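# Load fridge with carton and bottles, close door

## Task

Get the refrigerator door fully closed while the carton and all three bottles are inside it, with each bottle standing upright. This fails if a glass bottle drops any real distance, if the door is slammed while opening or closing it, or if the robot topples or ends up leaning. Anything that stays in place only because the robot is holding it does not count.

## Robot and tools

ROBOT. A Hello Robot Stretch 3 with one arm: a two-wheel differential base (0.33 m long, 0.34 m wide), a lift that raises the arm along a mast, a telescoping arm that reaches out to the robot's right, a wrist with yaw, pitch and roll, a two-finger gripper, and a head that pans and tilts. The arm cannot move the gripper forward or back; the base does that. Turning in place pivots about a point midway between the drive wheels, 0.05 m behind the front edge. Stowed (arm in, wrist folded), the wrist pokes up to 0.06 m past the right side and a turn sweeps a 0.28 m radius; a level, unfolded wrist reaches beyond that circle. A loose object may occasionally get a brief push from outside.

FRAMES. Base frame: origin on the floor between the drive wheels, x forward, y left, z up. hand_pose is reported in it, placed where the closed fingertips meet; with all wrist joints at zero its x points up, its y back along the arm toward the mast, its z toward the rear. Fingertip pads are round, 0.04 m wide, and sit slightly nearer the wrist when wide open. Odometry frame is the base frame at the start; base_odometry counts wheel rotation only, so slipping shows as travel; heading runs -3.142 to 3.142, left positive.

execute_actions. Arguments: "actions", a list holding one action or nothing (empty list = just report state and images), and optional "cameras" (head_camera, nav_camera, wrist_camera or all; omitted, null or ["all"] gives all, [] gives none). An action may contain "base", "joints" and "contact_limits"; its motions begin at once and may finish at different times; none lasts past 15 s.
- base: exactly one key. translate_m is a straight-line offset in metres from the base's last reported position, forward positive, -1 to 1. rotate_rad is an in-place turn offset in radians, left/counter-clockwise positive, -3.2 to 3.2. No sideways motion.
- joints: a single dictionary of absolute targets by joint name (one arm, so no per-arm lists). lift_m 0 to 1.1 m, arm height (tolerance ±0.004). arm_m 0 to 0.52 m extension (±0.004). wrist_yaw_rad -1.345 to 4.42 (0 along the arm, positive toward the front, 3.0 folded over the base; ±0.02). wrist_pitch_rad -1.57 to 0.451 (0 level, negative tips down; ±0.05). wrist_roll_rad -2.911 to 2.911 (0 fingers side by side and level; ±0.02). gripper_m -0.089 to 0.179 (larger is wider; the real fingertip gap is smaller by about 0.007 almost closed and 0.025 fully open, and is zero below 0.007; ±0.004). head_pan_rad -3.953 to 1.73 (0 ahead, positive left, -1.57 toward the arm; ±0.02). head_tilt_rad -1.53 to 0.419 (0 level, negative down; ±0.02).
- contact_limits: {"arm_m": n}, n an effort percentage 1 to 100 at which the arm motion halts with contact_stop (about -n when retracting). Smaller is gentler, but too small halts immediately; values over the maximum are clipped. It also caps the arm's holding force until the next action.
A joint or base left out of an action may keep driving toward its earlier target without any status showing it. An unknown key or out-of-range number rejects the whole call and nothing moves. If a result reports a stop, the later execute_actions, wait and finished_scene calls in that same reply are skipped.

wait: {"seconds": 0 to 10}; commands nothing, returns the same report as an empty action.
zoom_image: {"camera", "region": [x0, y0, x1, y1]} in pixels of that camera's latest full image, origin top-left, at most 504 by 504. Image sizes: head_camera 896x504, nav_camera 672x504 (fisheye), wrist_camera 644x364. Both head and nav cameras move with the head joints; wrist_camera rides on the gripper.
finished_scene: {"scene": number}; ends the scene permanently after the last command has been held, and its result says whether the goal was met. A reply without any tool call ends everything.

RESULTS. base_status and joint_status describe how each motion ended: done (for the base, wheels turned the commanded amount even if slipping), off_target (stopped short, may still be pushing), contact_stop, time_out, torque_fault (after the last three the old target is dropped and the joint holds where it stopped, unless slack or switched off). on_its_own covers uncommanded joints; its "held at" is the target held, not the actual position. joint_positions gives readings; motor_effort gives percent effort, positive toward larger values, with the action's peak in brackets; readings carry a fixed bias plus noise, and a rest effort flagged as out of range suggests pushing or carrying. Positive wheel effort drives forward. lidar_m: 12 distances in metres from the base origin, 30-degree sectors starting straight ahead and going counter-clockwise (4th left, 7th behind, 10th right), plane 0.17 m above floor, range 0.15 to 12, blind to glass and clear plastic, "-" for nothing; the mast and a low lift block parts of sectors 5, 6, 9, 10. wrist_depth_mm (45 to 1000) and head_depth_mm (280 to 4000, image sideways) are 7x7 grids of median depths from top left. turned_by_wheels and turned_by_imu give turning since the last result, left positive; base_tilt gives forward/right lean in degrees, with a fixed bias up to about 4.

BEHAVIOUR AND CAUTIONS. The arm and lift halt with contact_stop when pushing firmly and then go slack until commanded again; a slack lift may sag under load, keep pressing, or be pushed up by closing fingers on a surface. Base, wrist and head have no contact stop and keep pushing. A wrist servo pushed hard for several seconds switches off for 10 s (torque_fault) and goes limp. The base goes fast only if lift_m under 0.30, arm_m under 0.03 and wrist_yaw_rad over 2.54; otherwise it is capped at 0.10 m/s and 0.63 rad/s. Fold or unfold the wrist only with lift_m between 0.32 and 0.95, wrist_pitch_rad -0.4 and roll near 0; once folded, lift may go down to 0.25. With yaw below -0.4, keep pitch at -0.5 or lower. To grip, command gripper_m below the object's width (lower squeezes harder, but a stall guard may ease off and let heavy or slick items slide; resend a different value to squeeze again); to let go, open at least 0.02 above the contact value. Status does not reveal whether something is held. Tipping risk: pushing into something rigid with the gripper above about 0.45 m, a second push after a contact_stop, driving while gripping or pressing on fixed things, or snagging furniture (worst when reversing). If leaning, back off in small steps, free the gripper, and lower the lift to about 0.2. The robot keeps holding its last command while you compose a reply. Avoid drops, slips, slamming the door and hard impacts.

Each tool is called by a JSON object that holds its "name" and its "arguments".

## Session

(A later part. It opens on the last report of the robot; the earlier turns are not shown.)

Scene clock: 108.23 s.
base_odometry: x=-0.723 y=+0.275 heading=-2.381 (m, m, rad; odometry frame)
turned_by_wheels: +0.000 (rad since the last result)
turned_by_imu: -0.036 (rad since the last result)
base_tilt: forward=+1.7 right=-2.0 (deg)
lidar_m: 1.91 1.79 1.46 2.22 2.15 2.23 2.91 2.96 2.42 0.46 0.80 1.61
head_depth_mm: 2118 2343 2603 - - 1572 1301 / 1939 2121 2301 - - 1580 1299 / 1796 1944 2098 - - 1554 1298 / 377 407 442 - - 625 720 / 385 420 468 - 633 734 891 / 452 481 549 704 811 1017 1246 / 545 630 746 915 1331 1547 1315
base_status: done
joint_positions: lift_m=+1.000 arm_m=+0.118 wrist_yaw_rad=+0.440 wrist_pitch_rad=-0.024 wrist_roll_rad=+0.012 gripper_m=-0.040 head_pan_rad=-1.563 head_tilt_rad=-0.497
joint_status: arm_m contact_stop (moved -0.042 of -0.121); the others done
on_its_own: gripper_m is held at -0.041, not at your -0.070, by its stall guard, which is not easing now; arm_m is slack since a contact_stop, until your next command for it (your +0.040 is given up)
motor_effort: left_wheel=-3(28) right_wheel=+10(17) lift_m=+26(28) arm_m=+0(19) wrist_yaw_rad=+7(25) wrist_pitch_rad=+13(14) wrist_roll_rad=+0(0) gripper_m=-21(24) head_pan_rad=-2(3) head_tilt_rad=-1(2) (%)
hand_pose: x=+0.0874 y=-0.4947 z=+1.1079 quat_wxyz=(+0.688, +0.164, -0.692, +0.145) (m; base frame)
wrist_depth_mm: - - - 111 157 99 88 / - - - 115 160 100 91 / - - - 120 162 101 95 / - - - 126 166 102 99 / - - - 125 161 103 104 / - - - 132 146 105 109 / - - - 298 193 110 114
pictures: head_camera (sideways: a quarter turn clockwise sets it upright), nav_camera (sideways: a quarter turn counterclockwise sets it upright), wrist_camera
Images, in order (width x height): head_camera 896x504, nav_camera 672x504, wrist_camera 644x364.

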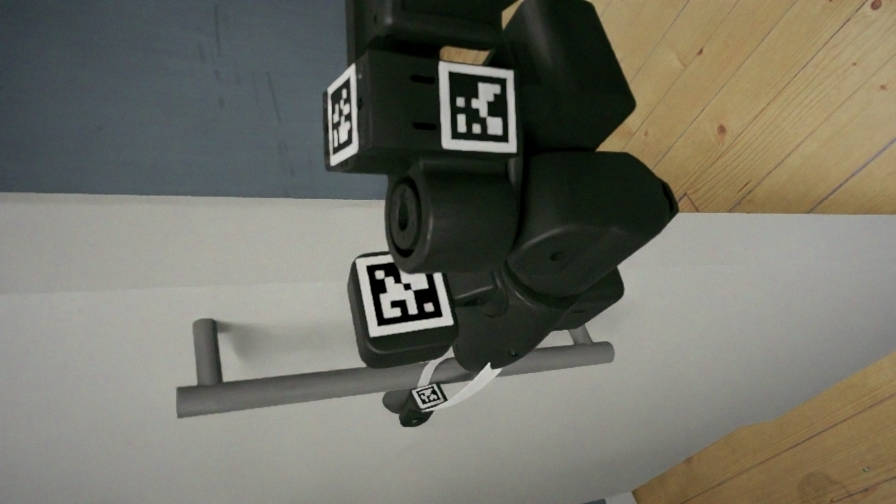

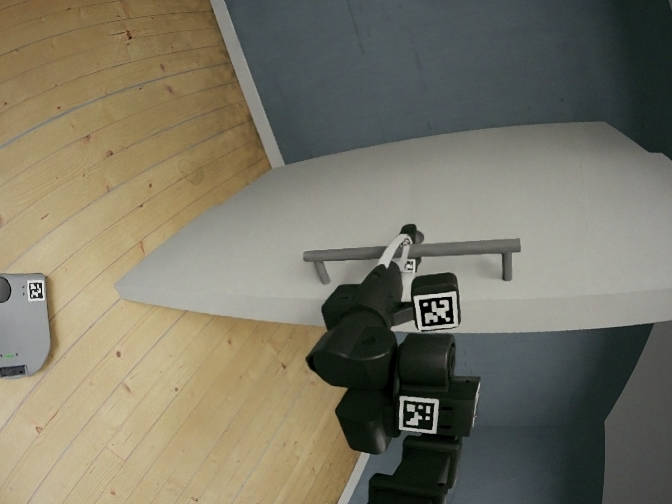

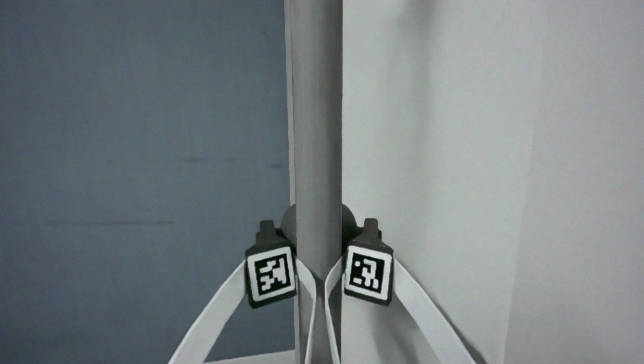

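{"name": "execute_actions", "arguments": {"actions": [{"base":{"translate_m":0.1},"joints":{"arm_m":0.09,"wrist_yaw_rad":0.5}}], "cameras": []}}

{"name": "execute_actions", "arguments": {"actions": [{"joints":{"gripper_m":0.06}}], "cameras": []}}

{"name": "execute_actions", "arguments": {"actions": [{"base":{"translate_m":-0.05},"joints":{"arm_m":0.0}}]}}

Scene clock: 120.40 s.
base_odometry: x=-0.796 y=+0.206 heading=-2.381 (m, m, rad; odometry frame)
turned_by_wheels: +0.000 (rad since the last result)
turned_by_imu: -0.326 (rad since the last result)
base_tilt: forward=+1.7 right=-1.9 (deg)
lidar_m: 1.60 1.71 1.69 1.40 2.24 2.26 2.48 3.10 3.07 0.47 0.60 1.48
head_depth_mm: 2631 2808 2985 - - 1528 1301 / 2781 2978 3174 - - 1531 1300 / 2586 2814 3111 - - 1494 1305 / 389 421 458 - - 633 723 / 370 404 445 - - 653 770 / 397 425 457 545 634 744 899 / 430 478 538 616 721 865 1080
base_status: done
joint_positions: lift_m=+1.000 arm_m=+0.091 wrist_yaw_rad=+0.431 wrist_pitch_rad=-0.021 wrist_roll_rad=+0.012 gripper_m=-0.037 head_pan_rad=-1.563 head_tilt_rad=-0.497
joint_status: wrist_yaw_rad off_target (ended at +0.431, target +0.500); the others done
on_its_own: wrist_yaw_rad is held at +0.438, not at your +0.500, by its stall guard, which is not easing now; gripper_m is held at -0.038, not at your -0.070, by its stall guard, which is not easing now
motor_effort: left_wheel=+1(18) right_wheel=-4(20) lift_m=+26(26) arm_m=-7(13) wrist_yaw_rad=+4(49) wrist_pitch_rad=+11(13) wrist_roll_rad=+0(0) gripper_m=-20(26) head_pan_rad=-3(3) head_tilt_rad=-1(1) (%)
hand_pose: x=+0.0854 y=-0.4680 z=+1.1088 quat_wxyz=(+0.688, +0.160, -0.693, +0.143) (m; base frame)
wrist_depth_mm: 916 - 391 113 146 114 134 / 982 - 423 116 150 118 - / - - 446 120 154 122 - / - - 483 125 157 127 - / - - 604 127 160 132 - / - - - 136 154 137 - / - - 537 217 180 143 -
pictures: none
No camera images: the call's "cameras" was empty. Leave "cameras" out to get every camera's image.

Scene clock: 122.57 s.
base_odometry: x=-0.796 y=+0.206 heading=-2.381 (m, m, rad; odometry frame)
turned_by_wheels: +0.000 (rad since the last result)
turned_by_imu: +0.000 (rad since the last result)
base_tilt: forward=+1.8 right=-2.0 (deg)
lidar_m: 1.60 1.71 1.69 1.39 2.24 2.26 2.46 3.09 3.04 0.47 0.61 1.48
head_depth_mm: 2624 2800 2991 - - 1526 1299 / 2775 2989 3185 - - 1528 1298 / 2588 2852 3104 - - 1488 1305 / 391 422 459 - - 644 736 / 384 419 463 - - 674 795 / 411 440 496 568 653 764 919 / 442 492 552 644 736 881 1090
base_status: not commanded
joint_positions: lift_m=+1.000 arm_m=+0.090 wrist_yaw_rad=+0.440 wrist_pitch_rad=-0.021 wrist_roll_rad=+0.012 gripper_m=+0.060 head_pan_rad=-1.563 head_tilt_rad=-0.497
joint_status: all done
on_its_own: wrist_yaw_rad is held at +0.438, not at your +0.500, by its stall guard, which is not easing now
motor_effort: left_wheel=+0(2) right_wheel=-1(5) lift_m=+27(27) arm_m=-2(7) wrist_yaw_rad=-3(3) wrist_pitch_rad=+11(11) wrist_roll_rad=+0(0) gripper_m=+0(85) head_pan_rad=-3(3) head_tilt_rad=-2(0) (%)
hand_pose: x=+0.0875 y=-0.4666 z=+1.1089 quat_wxyz=(+0.688, +0.163, -0.692, +0.146) (m; base frame)
wrist_depth_mm: 945 - 429 239 159 126 133 / 975 - 460 245 169 128 142 / 993 - 491 255 173 130 151 / - - 529 263 177 134 - / - - 651 277 167 140 - / - - 451 285 - 145 - / - - 710 300 190 154 -
pictures: none
No camera images: the call's "cameras" was empty. Leave "cameras" out to get every camera's image.

Scene clock: 125.27 s.
base_odometry: x=-0.760 y=+0.240 heading=-2.381 (m, m, rad; odometry frame)
turned_by_wheels: +0.000 (rad since the last result)
turned_by_imu: +0.000 (rad since the last result)
base_tilt: forward=+1.7 right=-2.1 (deg)
lidar_m: 1.64 1.74 1.72 1.40 2.22 2.22 2.43 3.07 3.03 0.48 0.57 1.52
head_depth_mm: 2588 2784 2982 2922 - - - / 2746 2946 3180 2767 2192 - - / 2645 2876 3183 2792 2186 - - / 2264 2468 2655 2796 - - - / 396 424 456 488 - - 748 / 378 414 462 504 510 720 841 / 406 436 488 567 691 806 998
base_status: done
joint_positions: lift_m=+1.000 arm_m=+0.000 wrist_yaw_rad=+0.440 wrist_pitch_rad=-0.021 wrist_roll_rad=+0.012 gripper_m=+0.060 head_pan_rad=-1.563 head_tilt_rad=-0.497
joint_status: all done
on_its_own: wrist_yaw_rad is held at +0.438, not at your +0.500, by its stall guard, which is not easing now
motor_effort: left_wheel=+1(3) right_wheel=+0(4) lift_m=+27(27) arm_m=-3(5) wrist_yaw_rad=-2(3) wrist_pitch_rad=+11(11) wrist_roll_rad=+0(0) gripper_m=+0(1) head_pan_rad=-3(3) head_tilt_rad=-1(1) (%)
hand_pose: x=+0.0875 y=-0.3767 z=+1.1089 quat_wxyz=(+0.688, +0.163, -0.692, +0.146) (m; base frame)
wrist_depth_mm: - - 574 266 220 - - / - - 606 289 231 - - / - - 654 299 240 - - / - - 682 309 247 - - / - - - 322 255 - - / - - 603 334 - - - / - - - 344 277 - -
pictures: head_camera (sideways: a quarter turn clockwise sets it upright), nav_camera (sideways: a quarter turn counterclockwise sets it upright), wrist_camera
Images, in order (width x height): head_camera 896x504, nav_camera 672x504, wrist_camera 644x364.

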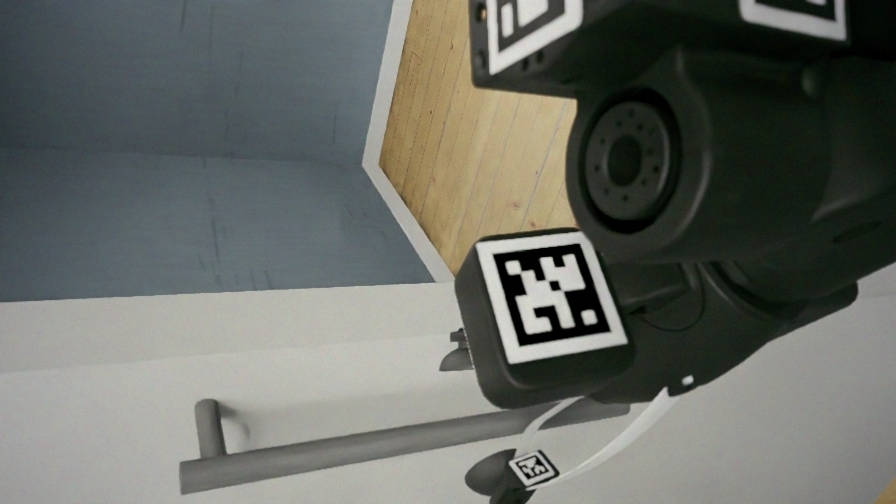

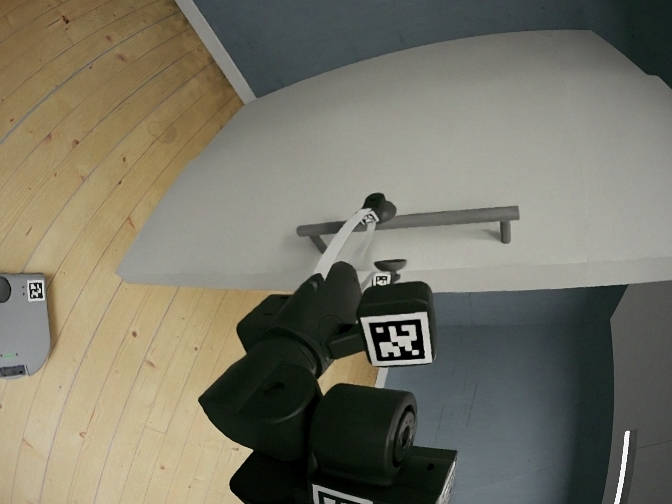

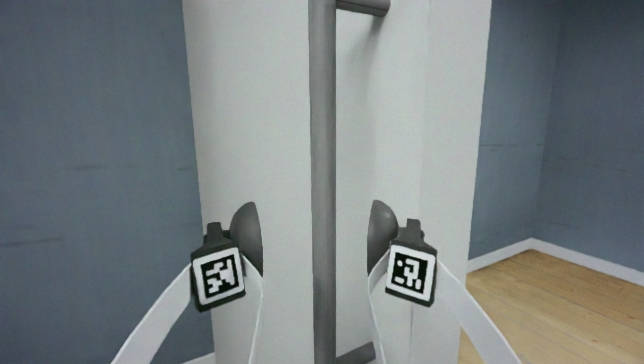

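{"name": "execute_actions", "arguments": {"actions": [{"base":{"translate_m":-0.15}}]}}

Scene clock: 130.47 s.
base_odometry: x=-0.651 y=+0.344 heading=-2.381 (m, m, rad; odometry frame)
turned_by_wheels: +0.000 (rad since the last result)
turned_by_imu: +0.000 (rad since the last result)
base_tilt: forward=+1.8 right=-2.1 (deg)
lidar_m: 1.78 1.83 1.44 1.96 2.12 2.10 2.30 2.99 2.95 1.37 0.51 1.64
head_depth_mm: 2500 2689 2900 2923 - - - / 2675 2858 3110 2760 2187 - - / 2741 2973 3286 2776 2176 - - / 2468 2665 2888 2864 - - - / 2157 2304 2466 2624 - - 1278 / 1916 2033 2170 2270 1573 1464 780 / 1722 1206 1263 1339 565 622 728
base_status: done
joint_positions: lift_m=+1.000 arm_m=+0.000 wrist_yaw_rad=+0.440 wrist_pitch_rad=-0.021 wrist_roll_rad=+0.012 gripper_m=+0.060 head_pan_rad=-1.563 head_tilt_rad=-0.497
joint_status: not commanded
on_its_own: wrist_yaw_rad is held at +0.438, not at your +0.500, by its stall guard, which is not easing now
motor_effort: left_wheel=+0(4) right_wheel=+1(5) lift_m=+27(26) arm_m=-3(3) wrist_yaw_rad=-2(2) wrist_pitch_rad=+11(11) wrist_roll_rad=+0(0) gripper_m=+1(0) head_pan_rad=-3(3) head_tilt_rad=-1(1) (%)
hand_pose: x=+0.0875 y=-0.3767 z=+1.1089 quat_wxyz=(+0.688, +0.163, -0.692, +0.146) (m; base frame)
wrist_depth_mm: - - 280 - - - - / - - 306 - - - - / - - 325 - - - - / - - 345 - - - - / - - 315 - - - - / - - 321 - - - - / - - 358 - - - -
pictures: head_camera (sideways: a quarter turn clockwise sets it upright), nav_camera (sideways: a quarter turn counterclockwise sets it upright), wrist_camera
Images, in order (width x height): head_camera 896x504, nav_camera 672x504, wrist_camera 644x364.

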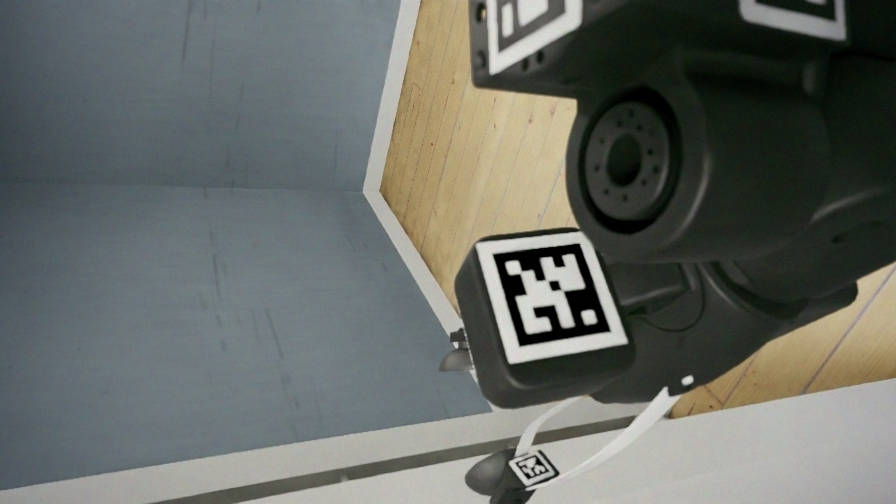

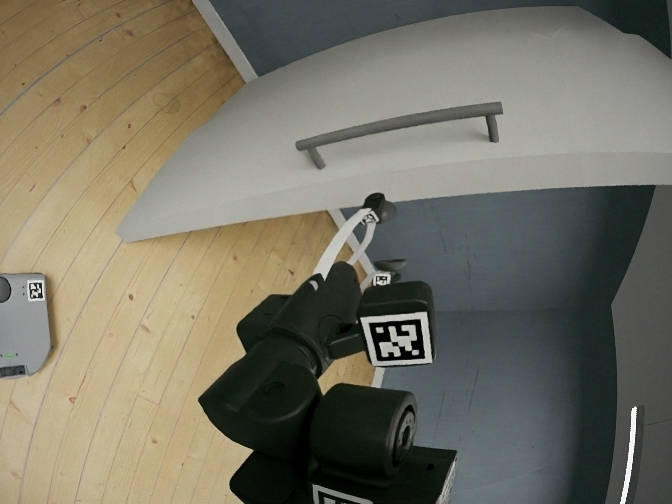

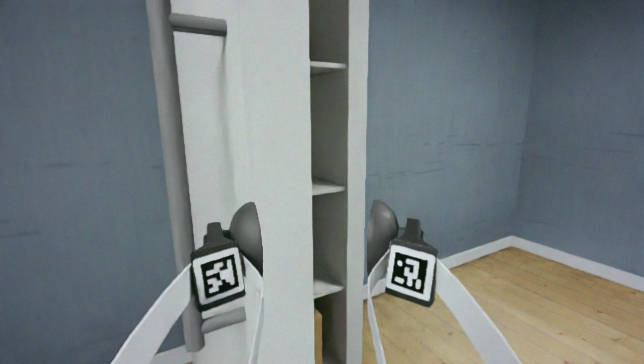

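{"name": "execute_actions", "arguments": {"actions": [{"base":{"translate_m":-0.35},"joints":{"wrist_yaw_rad":0,"gripper_m":0,"head_tilt_rad":-0.7}}]}}

Scene clock: 137.70 s.
base_odometry: x=-0.398 y=+0.585 heading=-2.381 (m, m, rad; odometry frame)
turned_by_wheels: +0.000 (rad since the last result)
turned_by_imu: +0.001 (rad since the last result)
base_tilt: forward=+1.8 right=-1.9 (deg)
lidar_m: 2.07 2.04 1.59 2.12 1.84 1.81 2.00 2.76 2.74 2.44 0.73 0.72
head_depth_mm: 2342 2583 2758 - - - - / 2504 2747 2824 - - - 1154 / 2648 2946 2979 - - - 1154 / 2777 3097 3118 - - 1374 1168 / 2519 2803 2721 2063 1645 1373 1180 / 2250 2452 2588 2062 1643 1382 1181 / 2024 2175 2366 2069 1654 1373 1188
base_status: done
joint_positions: lift_m=+1.000 arm_m=+0.000 wrist_yaw_rad=+0.003 wrist_pitch_rad=-0.021 wrist_roll_rad=+0.012 gripper_m=+0.000 head_pan_rad=-1.563 head_tilt_rad=-0.691
joint_status: all done
motor_effort: left_wheel=+0(4) right_wheel=+1(2) lift_m=+26(27) arm_m=-3(3) wrist_yaw_rad=-2(2) wrist_pitch_rad=+11(11) wrist_roll_rad=+0(0) gripper_m=-2(85) head_pan_rad=-3(3) head_tilt_rad=-3(15) (%)
hand_pose: x=-0.0206 y=-0.4010 z=+1.1089 quat_wxyz=(+0.703, +0.009, -0.711, -0.007) (m; base frame)
wrist_depth_mm: - - - - - - - / - - - - - - - / - - - - - - - / - - - - - - - / - - - - - - - / - - - - - - - / - - - - - - -
pictures: head_camera (sideways: a quarter turn clockwise sets it upright), nav_camera (sideways: a quarter turn counterclockwise sets it upright), wrist_camera
Images, in order (width x height): head_camera 896x504, nav_camera 672x504, wrist_camera 644x364.

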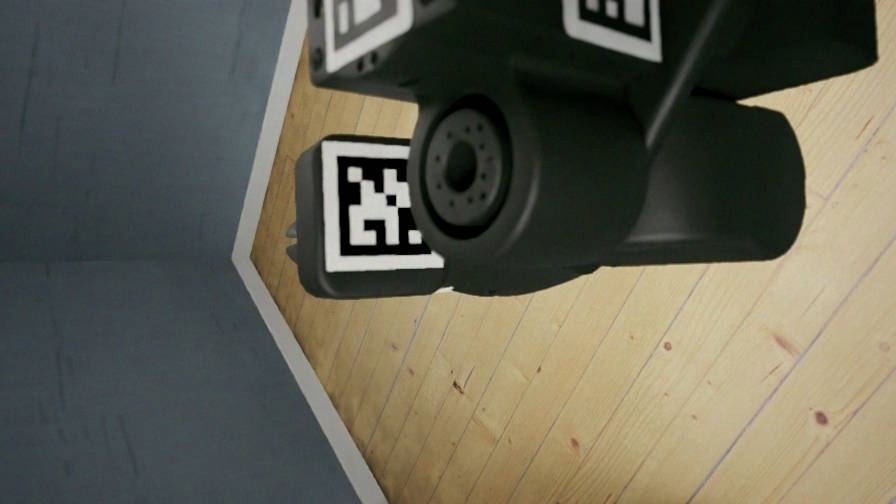

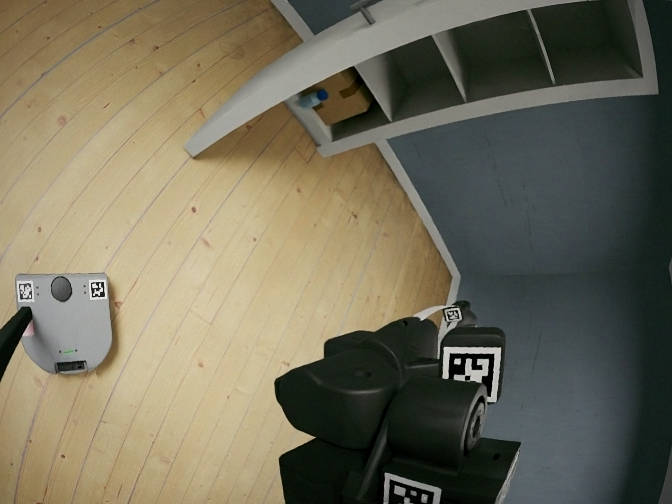

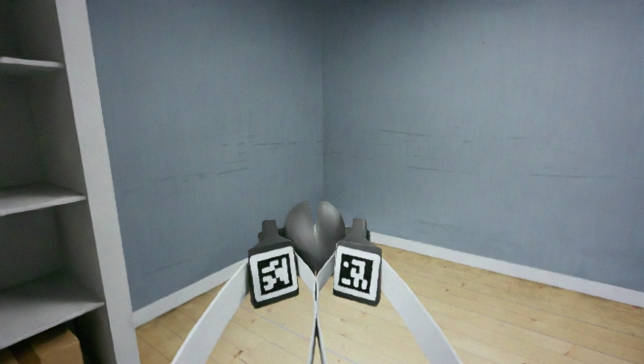

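{"name": "execute_actions", "arguments": {"actions": [{"base":{"rotate_rad":0.33},"joints":{"lift_m":0.6}}], "cameras": []}}

{"name": "execute_actions", "arguments": {"actions": [{"base":{"translate_m":0.2},"joints":{"arm_m":0.4}}]}}

Scene clock: 152.90 s.
base_odometry: x=-0.398 y=+0.585 heading=-2.051 (m, m, rad; odometry frame)
turned_by_wheels: +0.330 (rad since the last result)
turned_by_imu: +0.322 (rad since the last result)
base_tilt: forward=+1.8 right=-2.0 (deg)
lidar_m: 2.13 1.59 2.06 1.94 1.85 1.88 2.45 2.74 2.80 1.48 0.72 1.95
head_depth_mm: 2596 2930 2705 2024 1632 1367 1173 / 2373 2702 2720 2048 1636 1372 1183 / 2213 2483 2618 2043 1635 1365 1205 / 2030 2253 2488 2047 1642 1358 1226 / 1900 2105 2351 1992 1650 1375 1181 / 1302 1413 1583 1792 1659 1375 1185 / 1329 1550 1661 1642 1639 1154 1182
base_status: done
joint_positions: lift_m=+0.601 arm_m=+0.000 wrist_yaw_rad=+0.003 wrist_pitch_rad=-0.021 wrist_roll_rad=+0.012 gripper_m=+0.000 head_pan_rad=-1.563 head_tilt_rad=-0.691
joint_status: all done
motor_effort: left_wheel=-1(5) right_wheel=+2(6) lift_m=+12(25) arm_m=-3(3) wrist_yaw_rad=-3(4) wrist_pitch_rad=+10(11) wrist_roll_rad=+0(0) gripper_m=-2(2) head_pan_rad=-3(3) head_tilt_rad=-3(4) (%)
hand_pose: x=-0.0207 y=-0.4010 z=+0.7099 quat_wxyz=(+0.703, +0.008, -0.711, -0.007) (m; base frame)
wrist_depth_mm: 852 - - - - - - / 744 - - - - - - / 495 - - - - - - / 415 - - - - - - / 418 - - - - - - / 428 - - - - - - / 449 - - - - - -
pictures: none
No camera images: the call's "cameras" was empty. Leave "cameras" out to get every camera's image.

Scene clock: 157.03 s.
base_odometry: x=-0.490 y=+0.408 heading=-2.051 (m, m, rad; odometry frame)
turned_by_wheels: +0.000 (rad since the last result)
turned_by_imu: -0.001 (rad since the last result)
base_tilt: forward=+1.8 right=-2.1 (deg)
lidar_m: 1.96 1.85 1.44 2.06 1.96 2.00 2.60 2.91 2.76 0.65 0.66 1.84
head_depth_mm: 2452 2804 2686 2030 1637 1372 1176 / 2242 2546 2709 2044 1642 1411 - / 2073 2318 2572 2119 1551 1355 1176 / 1916 2139 2401 2091 1560 1376 1179 / 1244 1392 1597 1783 1596 1283 1178 / 1391 1427 675 763 922 1284 1184 / 509 573 675 942 1472 1380 1180
base_status: done
joint_positions: lift_m=+0.601 arm_m=+0.400 wrist_yaw_rad=+0.002 wrist_pitch_rad=-0.021 wrist_roll_rad=+0.012 gripper_m=+0.000 head_pan_rad=-1.563 head_tilt_rad=-0.691
joint_status: all done
motor_effort: left_wheel=-1(3) right_wheel=+2(6) lift_m=+12(12) arm_m=+3(3) wrist_yaw_rad=-1(3) wrist_pitch_rad=+10(11) wrist_roll_rad=+0(0) gripper_m=-1(2) head_pan_rad=-3(3) head_tilt_rad=-3(3) (%)
hand_pose: x=-0.0209 y=-0.8004 z=+0.7099 quat_wxyz=(+0.703, +0.008, -0.711, -0.007) (m; base frame)
wrist_depth_mm: 669 947 949 - - - - / 759 949 923 - - - - / 768 - - - - - - / 611 - - - - - - / 585 766 909 - - - - / 586 812 800 - - - - / 596 815 893 - - - -
pictures: head_camera (sideways: a quarter turn clockwise sets it upright), nav_camera (sideways: a quarter turn counterclockwise sets it upright), wrist_camera
Images, in order (width x height): head_camera 896x504, nav_camera 672x504, wrist_camera 644x364.

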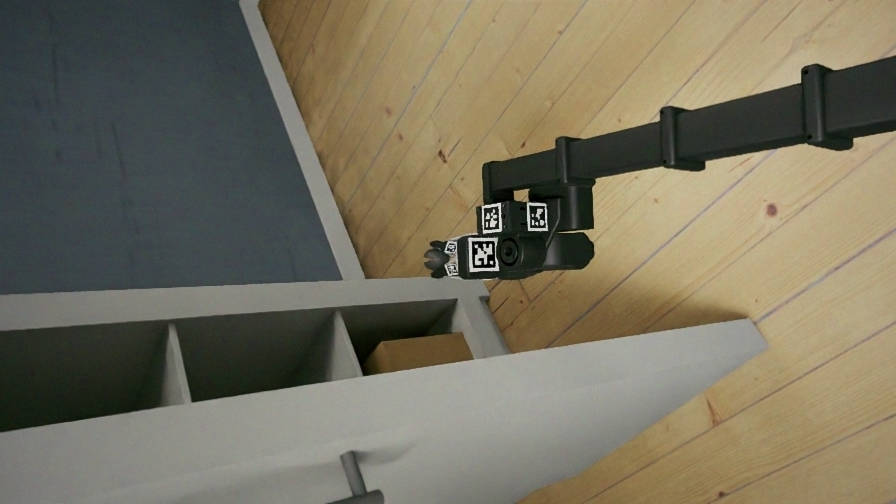

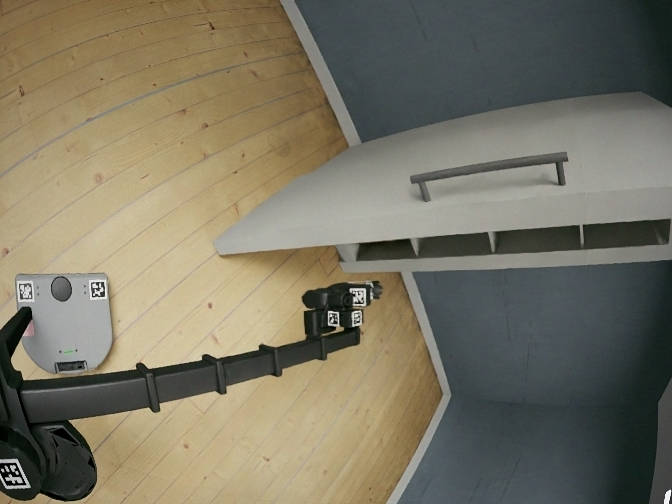

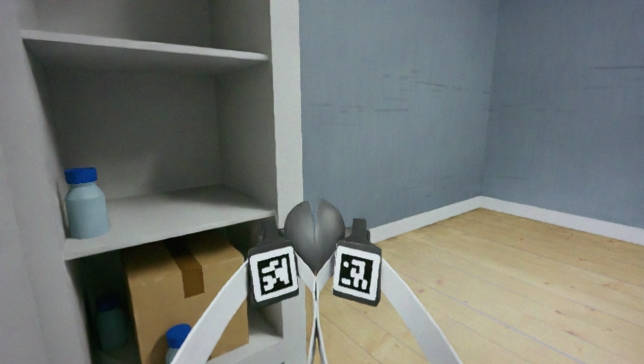

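{"name": "execute_actions", "arguments": {"actions": [{"base":{"translate_m":0.3}}]}}

Scene clock: 164.23 s.
base_odometry: x=-0.629 y=+0.142 heading=-2.052 (m, m, rad; odometry frame)
turned_by_wheels: -0.001 (rad since the last result)
turned_by_imu: -0.229 (rad since the last result)
base_tilt: forward=+1.7 right=-2.0 (deg)
lidar_m: 1.86 1.65 1.29 1.86 2.10 2.10 2.40 3.11 3.09 0.61 0.77 1.64
head_depth_mm: 2771 3036 2709 2049 1642 1366 1178 / 2842 3166 2717 2041 1650 1402 - / 2459 2816 2737 2114 1549 1354 1175 / 2194 2413 2642 2156 1516 1344 1179 / 508 564 636 742 884 1142 1181 / 509 572 648 834 1060 1313 1182 / 540 655 788 986 1319 1380 1180
base_status: done
joint_positions: lift_m=+0.601 arm_m=+0.400 wrist_yaw_rad=-0.022 wrist_pitch_rad=-0.026 wrist_roll_rad=+0.012 gripper_m=+0.000 head_pan_rad=-1.563 head_tilt_rad=-0.692
joint_status: not commanded
on_its_own: right_wheel is at rest, and its effort (+21) is outside its rest range (-18 to +18); wrist_yaw_rad is at rest, and its effort (+17) is outside its rest range (-12 to +12)
motor_effort: left_wheel=-14(18) right_wheel=+21(24) lift_m=+12(12) arm_m=+3(3) wrist_yaw_rad=+17(18) wrist_pitch_rad=+13(14) wrist_roll_rad=+0(0) gripper_m=+0(2) head_pan_rad=-2(3) head_tilt_rad=-2(2) (%)
hand_pose: x=-0.0271 y=-0.8002 z=+0.7086 quat_wxyz=(+0.703, +0.001, -0.711, -0.017) (m; base frame)
wrist_depth_mm: 621 921 778 - - - - / 819 939 827 - - - - / 855 - 832 - - - - / 887 - 865 - - - - / 633 756 875 - - - - / 736 752 868 - - - - / 746 696 951 - - - -
pictures: head_camera (sideways: a quarter turn clockwise sets it upright), nav_camera (sideways: a quarter turn counterclockwise sets it upright), wrist_camera
Images, in order (width x height): head_camera 896x504, nav_camera 672x504, wrist_camera 644x364.

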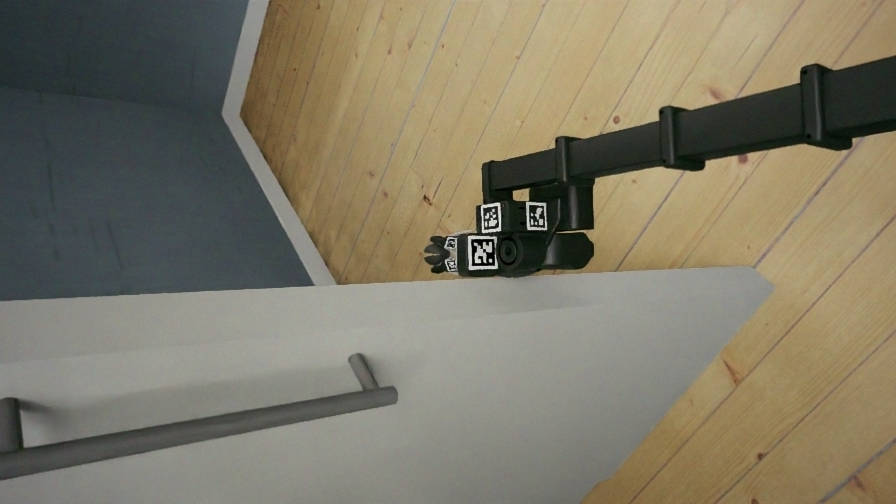

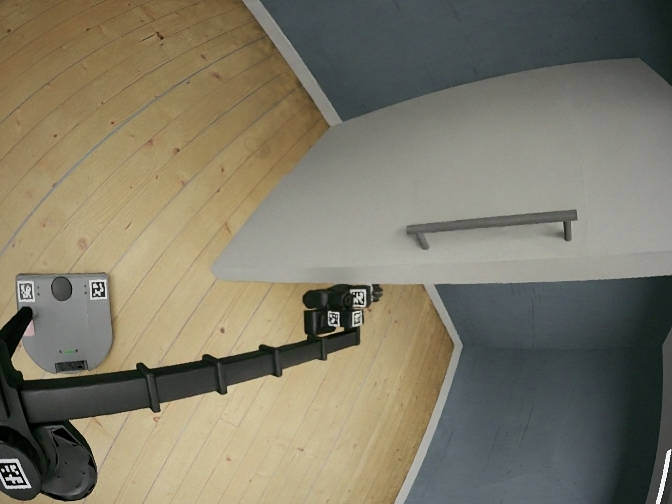

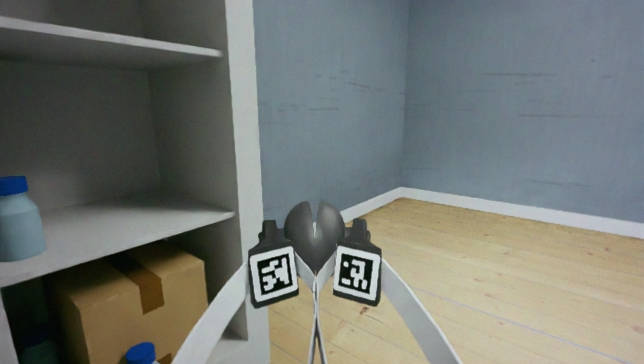

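{"name": "execute_actions", "arguments": {"actions": [{"base":{"rotate_rad":0.5}}]}}

Scene clock: 169.07 s.
base_odometry: x=-0.629 y=+0.142 heading=-1.553 (m, m, rad; odometry frame)
turned_by_wheels: +0.499 (rad since the last result)
turned_by_imu: +0.096 (rad since the last result)
base_tilt: forward=+1.8 right=-2.1 (deg)
lidar_m: 1.89 1.69 1.32 2.03 2.05 2.05 2.49 3.05 3.06 0.61 0.81 1.69
head_depth_mm: 2771 3124 2691 2027 1637 1372 1178 / 2487 2847 2708 2035 1643 1397 - / 2237 2511 2655 2128 1547 1362 1175 / 2010 2240 2494 2138 1508 1344 1176 / 513 566 644 749 905 1168 1181 / 516 584 665 872 1127 1342 1182 / 566 694 851 1098 1515 1372 1184
base_status: rotate_rad off_target (by the wheels' count: +0.4988 of +0.5000)
joint_positions: lift_m=+0.601 arm_m=+0.400 wrist_yaw_rad=-0.028 wrist_pitch_rad=-0.024 wrist_roll_rad=+0.012 gripper_m=+0.000 head_pan_rad=-1.563 head_tilt_rad=-0.692
joint_status: not commanded
on_its_own: right_wheel is at rest, and its effort (+25) is outside its rest range (-18 to +18); wrist_yaw_rad is at rest, and its effort (+21) is outside its rest range (-12 to +12)
motor_effort: left_wheel=-18(20) right_wheel=+25(27) lift_m=+12(12) arm_m=+3(3) wrist_yaw_rad=+21(21) wrist_pitch_rad=+12(13) wrist_roll_rad=+0(0) gripper_m=-2(3) head_pan_rad=-3(2) head_tilt_rad=-2(3) (%)
hand_pose: x=-0.0286 y=-0.8002 z=+0.7090 quat_wxyz=(+0.703, -0.001, -0.711, -0.019) (m; base frame)
wrist_depth_mm: 613 909 831 - - - - / 827 931 818 - - - - / 859 - 929 - - - - / 813 959 952 - - - - / 591 776 873 - - - - / 566 753 807 - - - - / 551 738 902 - - - -
pictures: head_camera (sideways: a quarter turn clockwise sets it upright), nav_camera (sideways: a quarter turn counterclockwise sets it upright), wrist_camera
Images, in order (width x height): head_camera 896x504, nav_camera 672x504, wrist_camera 644x364.

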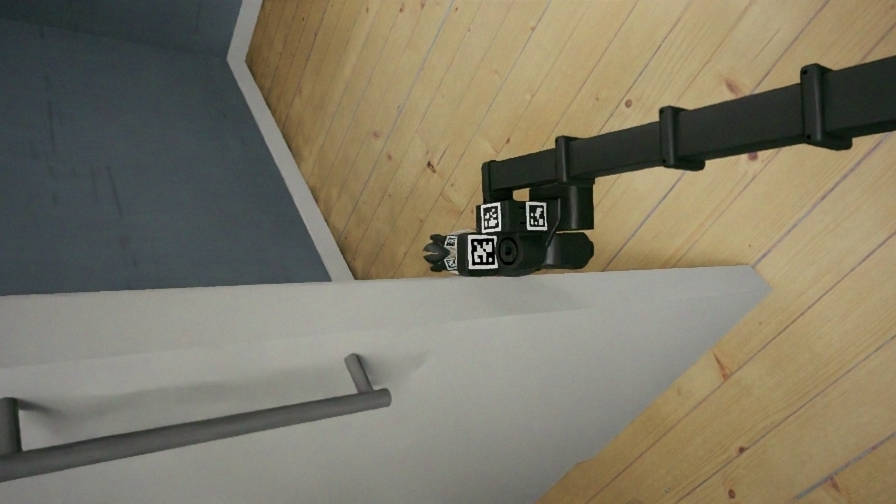

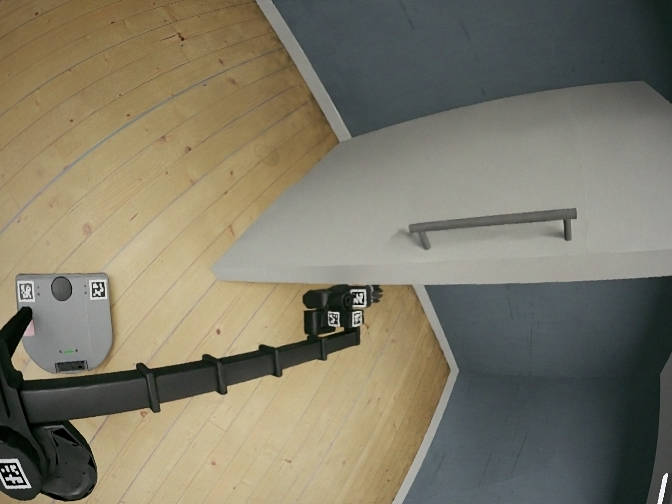

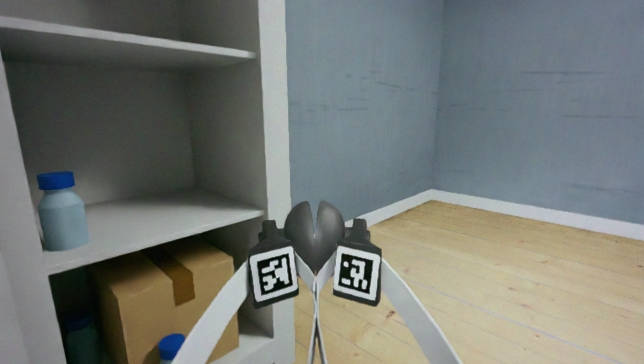

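{"name": "execute_actions", "arguments": {"actions": [{"base":{"translate_m":-0.15},"joints":{"arm_m":0.3}}], "cameras": []}}

{"name": "execute_actions", "arguments": {"actions": [{"joints":{"lift_m":0.2,"wrist_yaw_rad":0.45}}]}}

Scene clock: 177.10 s.
base_odometry: x=-0.631 y=+0.292 heading=-1.553 (m, m, rad; odometry frame)
turned_by_wheels: +0.000 (rad since the last result)
turned_by_imu: +0.001 (rad since the last result)
base_tilt: forward=+1.9 right=-2.1 (deg)
lidar_m: 2.02 1.80 1.40 2.06 1.95 1.95 2.36 2.95 2.96 0.66 0.64 1.79
head_depth_mm: 2770 3012 2702 2018 1638 1365 1172 / 2653 3043 2704 2033 1639 1400 - / 2357 2653 2705 2045 1736 1338 1176 / 2120 2380 2570 2089 1684 1337 1180 / 1941 2118 2371 1910 1642 1368 1184 / 1253 1389 1580 1663 908 1120 1183 / 1293 581 638 746 1037 1348 1185
base_status: done
joint_positions: lift_m=+0.600 arm_m=+0.300 wrist_yaw_rad=-0.047 wrist_pitch_rad=-0.022 wrist_roll_rad=+0.012 gripper_m=+0.000 head_pan_rad=-1.563 head_tilt_rad=-0.692
joint_status: all done
on_its_own: wrist_yaw_rad is held at -0.045, not at your +0.000, by its stall guard, which is not easing now
motor_effort: left_wheel=+0(5) right_wheel=+0(6) lift_m=+12(12) arm_m=-3(4) wrist_yaw_rad=+1(3) wrist_pitch_rad=+11(12) wrist_roll_rad=+0(0) gripper_m=-1(1) head_pan_rad=-3(3) head_tilt_rad=-3(3) (%)
hand_pose: x=-0.0336 y=-0.7006 z=+0.7095 quat_wxyz=(+0.703, -0.009, -0.711, -0.025) (m; base frame)
wrist_depth_mm: 931 - - - - - - / 927 - 932 - - - - / 972 - 956 - - - - / 996 - - - - - - / 782 941 - - - - - / 922 860 - - - - - / 880 834 - - - - -
pictures: none
No camera images: the call's "cameras" was empty. Leave "cameras" out to get every camera's image.

Scene clock: 181.57 s.
base_odometry: x=-0.631 y=+0.292 heading=-1.553 (m, m, rad; odometry frame)
turned_by_wheels: +0.000 (rad since the last result)
turned_by_imu: +0.000 (rad since the last result)
base_tilt: forward=+1.7 right=-1.9 (deg)
lidar_m: 2.02 1.80 1.40 2.06 1.95 1.95 2.38 2.96 2.96 0.66 0.64 1.79
head_depth_mm: 2770 3019 2712 2040 1631 1367 1173 / 2624 3010 2717 2048 1632 1369 1175 / 2357 2669 2718 2042 1633 1374 1155 / 2141 2369 2595 2049 1644 1406 1156 / 1947 2126 2366 1914 1647 1372 1181 / 1255 1387 1589 1670 909 1118 1176 / 1295 581 638 747 1038 1342 1176
base_status: not commanded
joint_positions: lift_m=+0.201 arm_m=+0.300 wrist_yaw_rad=+0.447 wrist_pitch_rad=-0.022 wrist_roll_rad=+0.012 gripper_m=+0.000 head_pan_rad=-1.563 head_tilt_rad=-0.692
joint_status: all done
motor_effort: left_wheel=+0(0) right_wheel=-1(0) lift_m=+12(10) arm_m=-3(3) wrist_yaw_rad=+3(3) wrist_pitch_rad=+11(11) wrist_roll_rad=+0(0) gripper_m=-2(3) head_pan_rad=-3(3) head_tilt_rad=-2(3) (%)
hand_pose: x=+0.0890 y=-0.6759 z=+0.3096 quat_wxyz=(+0.687, +0.165, -0.692, +0.148) (m; base frame)
wrist_depth_mm: 136 144 822 - 962 - - / 140 148 793 - 991 - - / 144 152 862 885 - - - / 148 157 887 973 - - - / 153 161 843 - - 985 972 / 158 166 317 620 689 694 680 / 165 173 516 544 540 526 530
pictures: head_camera (sideways: a quarter turn clockwise sets it upright), nav_camera (sideways: a quarter turn counterclockwise sets it upright), wrist_camera
Images, in order (width x height): head_camera 896x504, nav_camera 672x504, wrist_camera 644x364.

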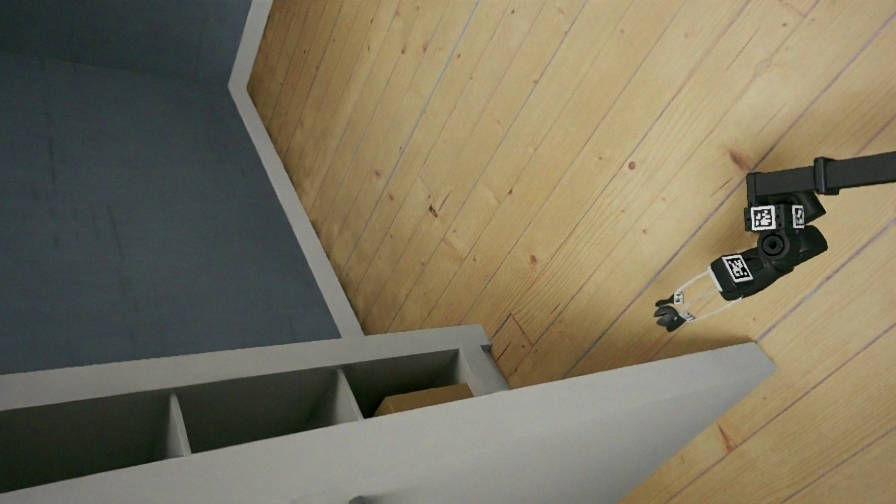

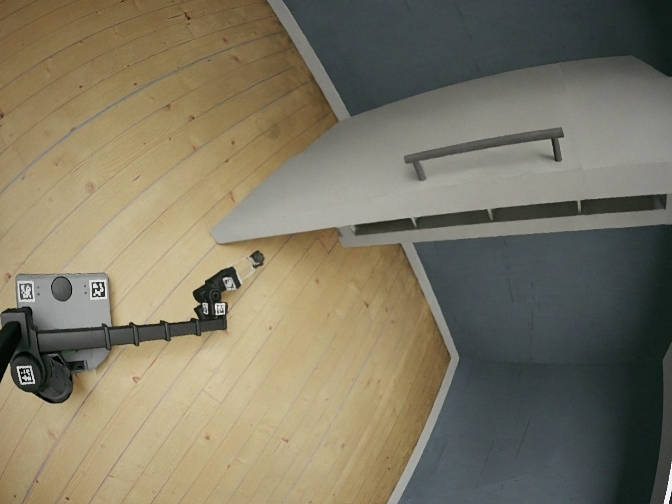

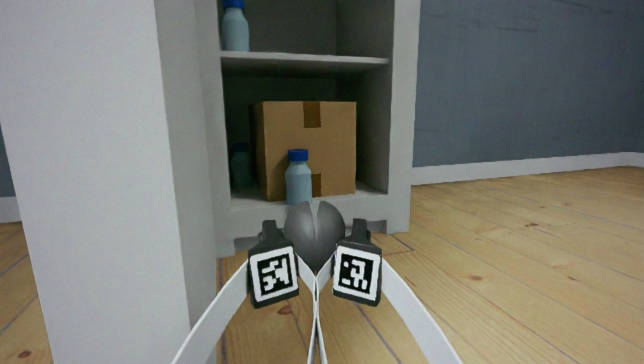

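{"name": "execute_actions", "arguments": {"actions": [{"base":{"rotate_rad":0.45},"joints":{"arm_m":0,"wrist_yaw_rad":0}}], "cameras": []}}

{"name": "execute_actions", "arguments": {"actions": [{"base":{"translate_m":-0.5}}], "cameras": []}}

{"name": "execute_actions", "arguments": {"actions": [{"base":{"rotate_rad":1.57}}], "cameras": []}}

{"name": "execute_actions", "arguments": {"actions": [{"base":{"translate_m":-0.55},"joints":{"head_tilt_rad":-0.6}}]}}

Scene clock: 210.03 s.
base_odometry: x=-0.631 y=+0.292 heading=-1.103 (m, m, rad; odometry frame)
turned_by_wheels: +0.450 (rad since the last result)
turned_by_imu: +0.426 (rad since the last result)
base_tilt: forward=+1.8 right=-2.1 (deg)
lidar_m: 1.80 1.40 2.04 1.96 1.95 2.24 2.96 2.95 1.48 0.64 1.78 2.03
head_depth_mm: 1254 1997 2346 2036 1644 1369 1175 / 1280 1396 1568 1846 1636 1366 1180 / 529 591 675 806 1020 1313 1176 / 577 655 715 926 1116 1301 1198 / 842 992 1208 1751 1600 1373 1183 / 1439 1636 1876 2016 1648 1376 1176 / 1450 1607 1794 1955 1646 1372 1181
base_status: done
joint_positions: lift_m=+0.200 arm_m=+0.000 wrist_yaw_rad=-0.002 wrist_pitch_rad=-0.022 wrist_roll_rad=+0.012 gripper_m=+0.000 head_pan_rad=-1.563 head_tilt_rad=-0.693
joint_status: all done
motor_effort: left_wheel=-1(19) right_wheel=+1(26) lift_m=+12(12) arm_m=-3(3) wrist_yaw_rad=+2(49) wrist_pitch_rad=+11(13) wrist_roll_rad=+0(0) gripper_m=-3(7) head_pan_rad=-3(3) head_tilt_rad=-3(3) (%)
hand_pose: x=-0.0220 y=-0.4009 z=+0.3096 quat_wxyz=(+0.703, +0.007, -0.711, -0.009) (m; base frame)
wrist_depth_mm: - - - 453 - - - / - - - 472 - - - / - - - 486 - - - / - - - 500 - - - / - - - - 914 981 979 / 710 711 706 585 703 698 686 / 548 545 544 517 518 532 533
pictures: none
No camera images: the call's "cameras" was empty. Leave "cameras" out to get every camera's image.

Scene clock: 216.20 s.
base_odometry: x=-0.857 y=+0.738 heading=-1.103 (m, m, rad; odometry frame)
turned_by_wheels: +0.000 (rad since the last result)
turned_by_imu: +0.001 (rad since the last result)
base_tilt: forward=+1.9 right=-1.9 (deg)
lidar_m: 2.28 1.85 2.14 1.83 1.83 2.08 2.48 2.48 2.28 1.35 0.76 2.19
head_depth_mm: 1948 2217 2478 2033 1637 1368 1174 / 1855 2111 2377 2043 1639 1371 1179 / 1799 2017 2309 2055 1639 1370 1182 / 1740 1934 2184 1976 1641 1370 1206 / 1217 1361 1583 1793 1642 1373 1178 / 1503 1687 1655 1651 1649 1375 1184 / 1467 1546 1658 1684 1557 1235 1183
base_status: done
joint_positions: lift_m=+0.200 arm_m=+0.000 wrist_yaw_rad=-0.002 wrist_pitch_rad=-0.022 wrist_roll_rad=+0.012 gripper_m=+0.000 head_pan_rad=-1.563 head_tilt_rad=-0.693
joint_status: not commanded
motor_effort: left_wheel=-1(6) right_wheel=+1(2) lift_m=+12(12) arm_m=-3(3) wrist_yaw_rad=+2(2) wrist_pitch_rad=+11(11) wrist_roll_rad=+0(0) gripper_m=-2(2) head_pan_rad=-3(3) head_tilt_rad=-3(3) (%)
hand_pose: x=-0.0220 y=-0.4009 z=+0.3096 quat_wxyz=(+0.703, +0.007, -0.711, -0.009) (m; base frame)
wrist_depth_mm: 568 - - - - - - / 557 - - - - - - / 537 994 - - - - - / 524 - - - - - - / 505 918 - - - 990 970 / 501 726 718 631 691 702 696 / 495 545 544 531 536 537 528
pictures: none
No camera images: the call's "cameras" was empty. Leave "cameras" out to get every camera's image.

Scene clock: 219.63 s.
base_odometry: x=-0.857 y=+0.738 heading=+0.467 (m, m, rad; odometry frame)
turned_by_wheels: +1.570 (rad since the last result)
turned_by_imu: +1.537 (rad since the last result)
base_tilt: forward=+1.9 right=-2.0 (deg)
lidar_m: 1.83 1.83 2.07 2.48 2.48 2.29 1.35 0.75 2.19 2.29 1.85 2.15
head_depth_mm: 2309 2615 2696 2042 1634 1373 1177 / 2211 2517 2701 2034 1633 1372 1175 / 2135 2399 2574 2038 1646 1371 1178 / 2049 2314 2499 2034 1649 1371 1204 / 1988 2224 2458 2058 1643 1375 1185 / 1921 2138 2397 2056 1644 1377 1179 / 1867 2068 2302 2064 1655 1375 1184
base_status: done
joint_positions: lift_m=+0.200 arm_m=+0.000 wrist_yaw_rad=-0.002 wrist_pitch_rad=-0.022 wrist_roll_rad=+0.012 gripper_m=+0.000 head_pan_rad=-1.563 head_tilt_rad=-0.693
joint_status: not commanded
motor_effort: left_wheel=-1(5) right_wheel=+2(3) lift_m=+12(12) arm_m=-3(3) wrist_yaw_rad=+0(1) wrist_pitch_rad=+11(11) wrist_roll_rad=+0(0) gripper_m=-3(2) head_pan_rad=-2(4) head_tilt_rad=-2(3) (%)
hand_pose: x=-0.0220 y=-0.4009 z=+0.3096 quat_wxyz=(+0.703, +0.007, -0.711, -0.009) (m; base frame)
wrist_depth_mm: - - - - - - - / - - - - - - - / - - - - - - - / - - - - - - - / - - - - - - 988 / 711 705 717 629 694 703 694 / 554 543 539 536 536 536 535
pictures: none
No camera images: the call's "cameras" was empty. Leave "cameras" out to get every camera's image.

Scene clock: 226.30 s.
base_odometry: x=-1.348 y=+0.491 heading=+0.466 (m, m, rad; odometry frame)
turned_by_wheels: +0.000 (rad since the last result)
turned_by_imu: +0.001 (rad since the last result)
base_tilt: forward=+1.7 right=-2.2 (deg)
lidar_m: 2.35 2.35 2.67 2.32 2.32 1.67 0.87 0.69 0.39 0.40 2.12 2.77
head_depth_mm: 293 320 362 418 495 606 777 / 329 352 378 418 475 559 702 / 2290 2506 2779 2309 1715 1376 759 / 2182 2402 2673 2323 1784 1452 1225 / 2113 2333 2586 2313 1775 1457 1230 / 2035 2255 2475 2307 1789 1464 1226 / 1972 2150 2381 2334 1799 1458 1233
base_status: done
joint_positions: lift_m=+0.200 arm_m=+0.000 wrist_yaw_rad=-0.002 wrist_pitch_rad=-0.022 wrist_roll_rad=+0.012 gripper_m=+0.000 head_pan_rad=-1.563 head_tilt_rad=-0.606
joint_status: all done
motor_effort: left_wheel=-1(6) right_wheel=+2(3) lift_m=+12(12) arm_m=-3(3) wrist_yaw_rad=+1(1) wrist_pitch_rad=+11(11) wrist_roll_rad=+0(0) gripper_m=-2(3) head_pan_rad=-3(3) head_tilt_rad=+2(9) (%)
hand_pose: x=-0.0220 y=-0.4009 z=+0.3096 quat_wxyz=(+0.703, +0.007, -0.711, -0.009) (m; base frame)
wrist_depth_mm: - - - - - 130 123 / - - - - - 132 129 / - - - - - 133 135 / - - - - - 136 142 / - - - - 861 139 150 / 709 708 714 627 192 144 159 / 540 545 539 534 492 150 168
pictures: head_camera (sideways: a quarter turn clockwise sets it upright), nav_camera (sideways: a quarter turn counterclockwise sets it upright), wrist_camera
Images, in order (width x height): head_camera 896x504, nav_camera 672x504, wrist_camera 644x364.

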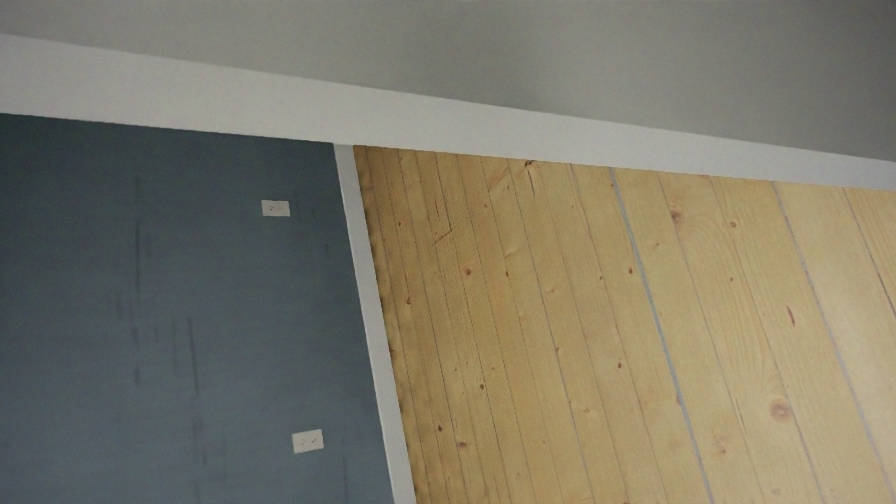

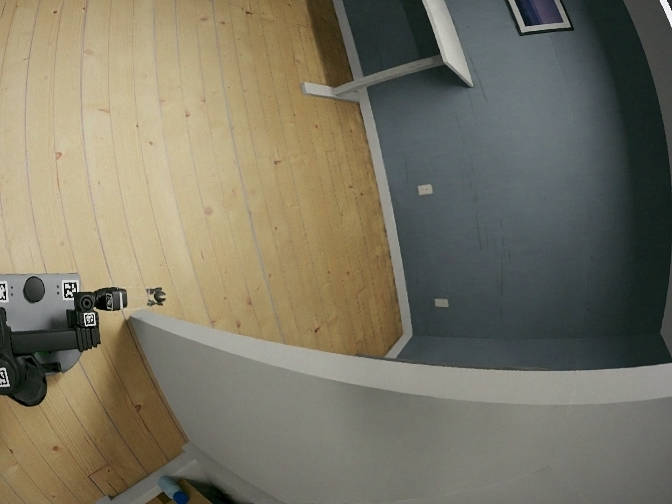

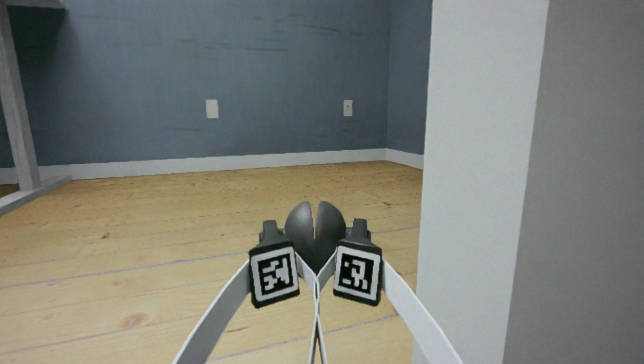

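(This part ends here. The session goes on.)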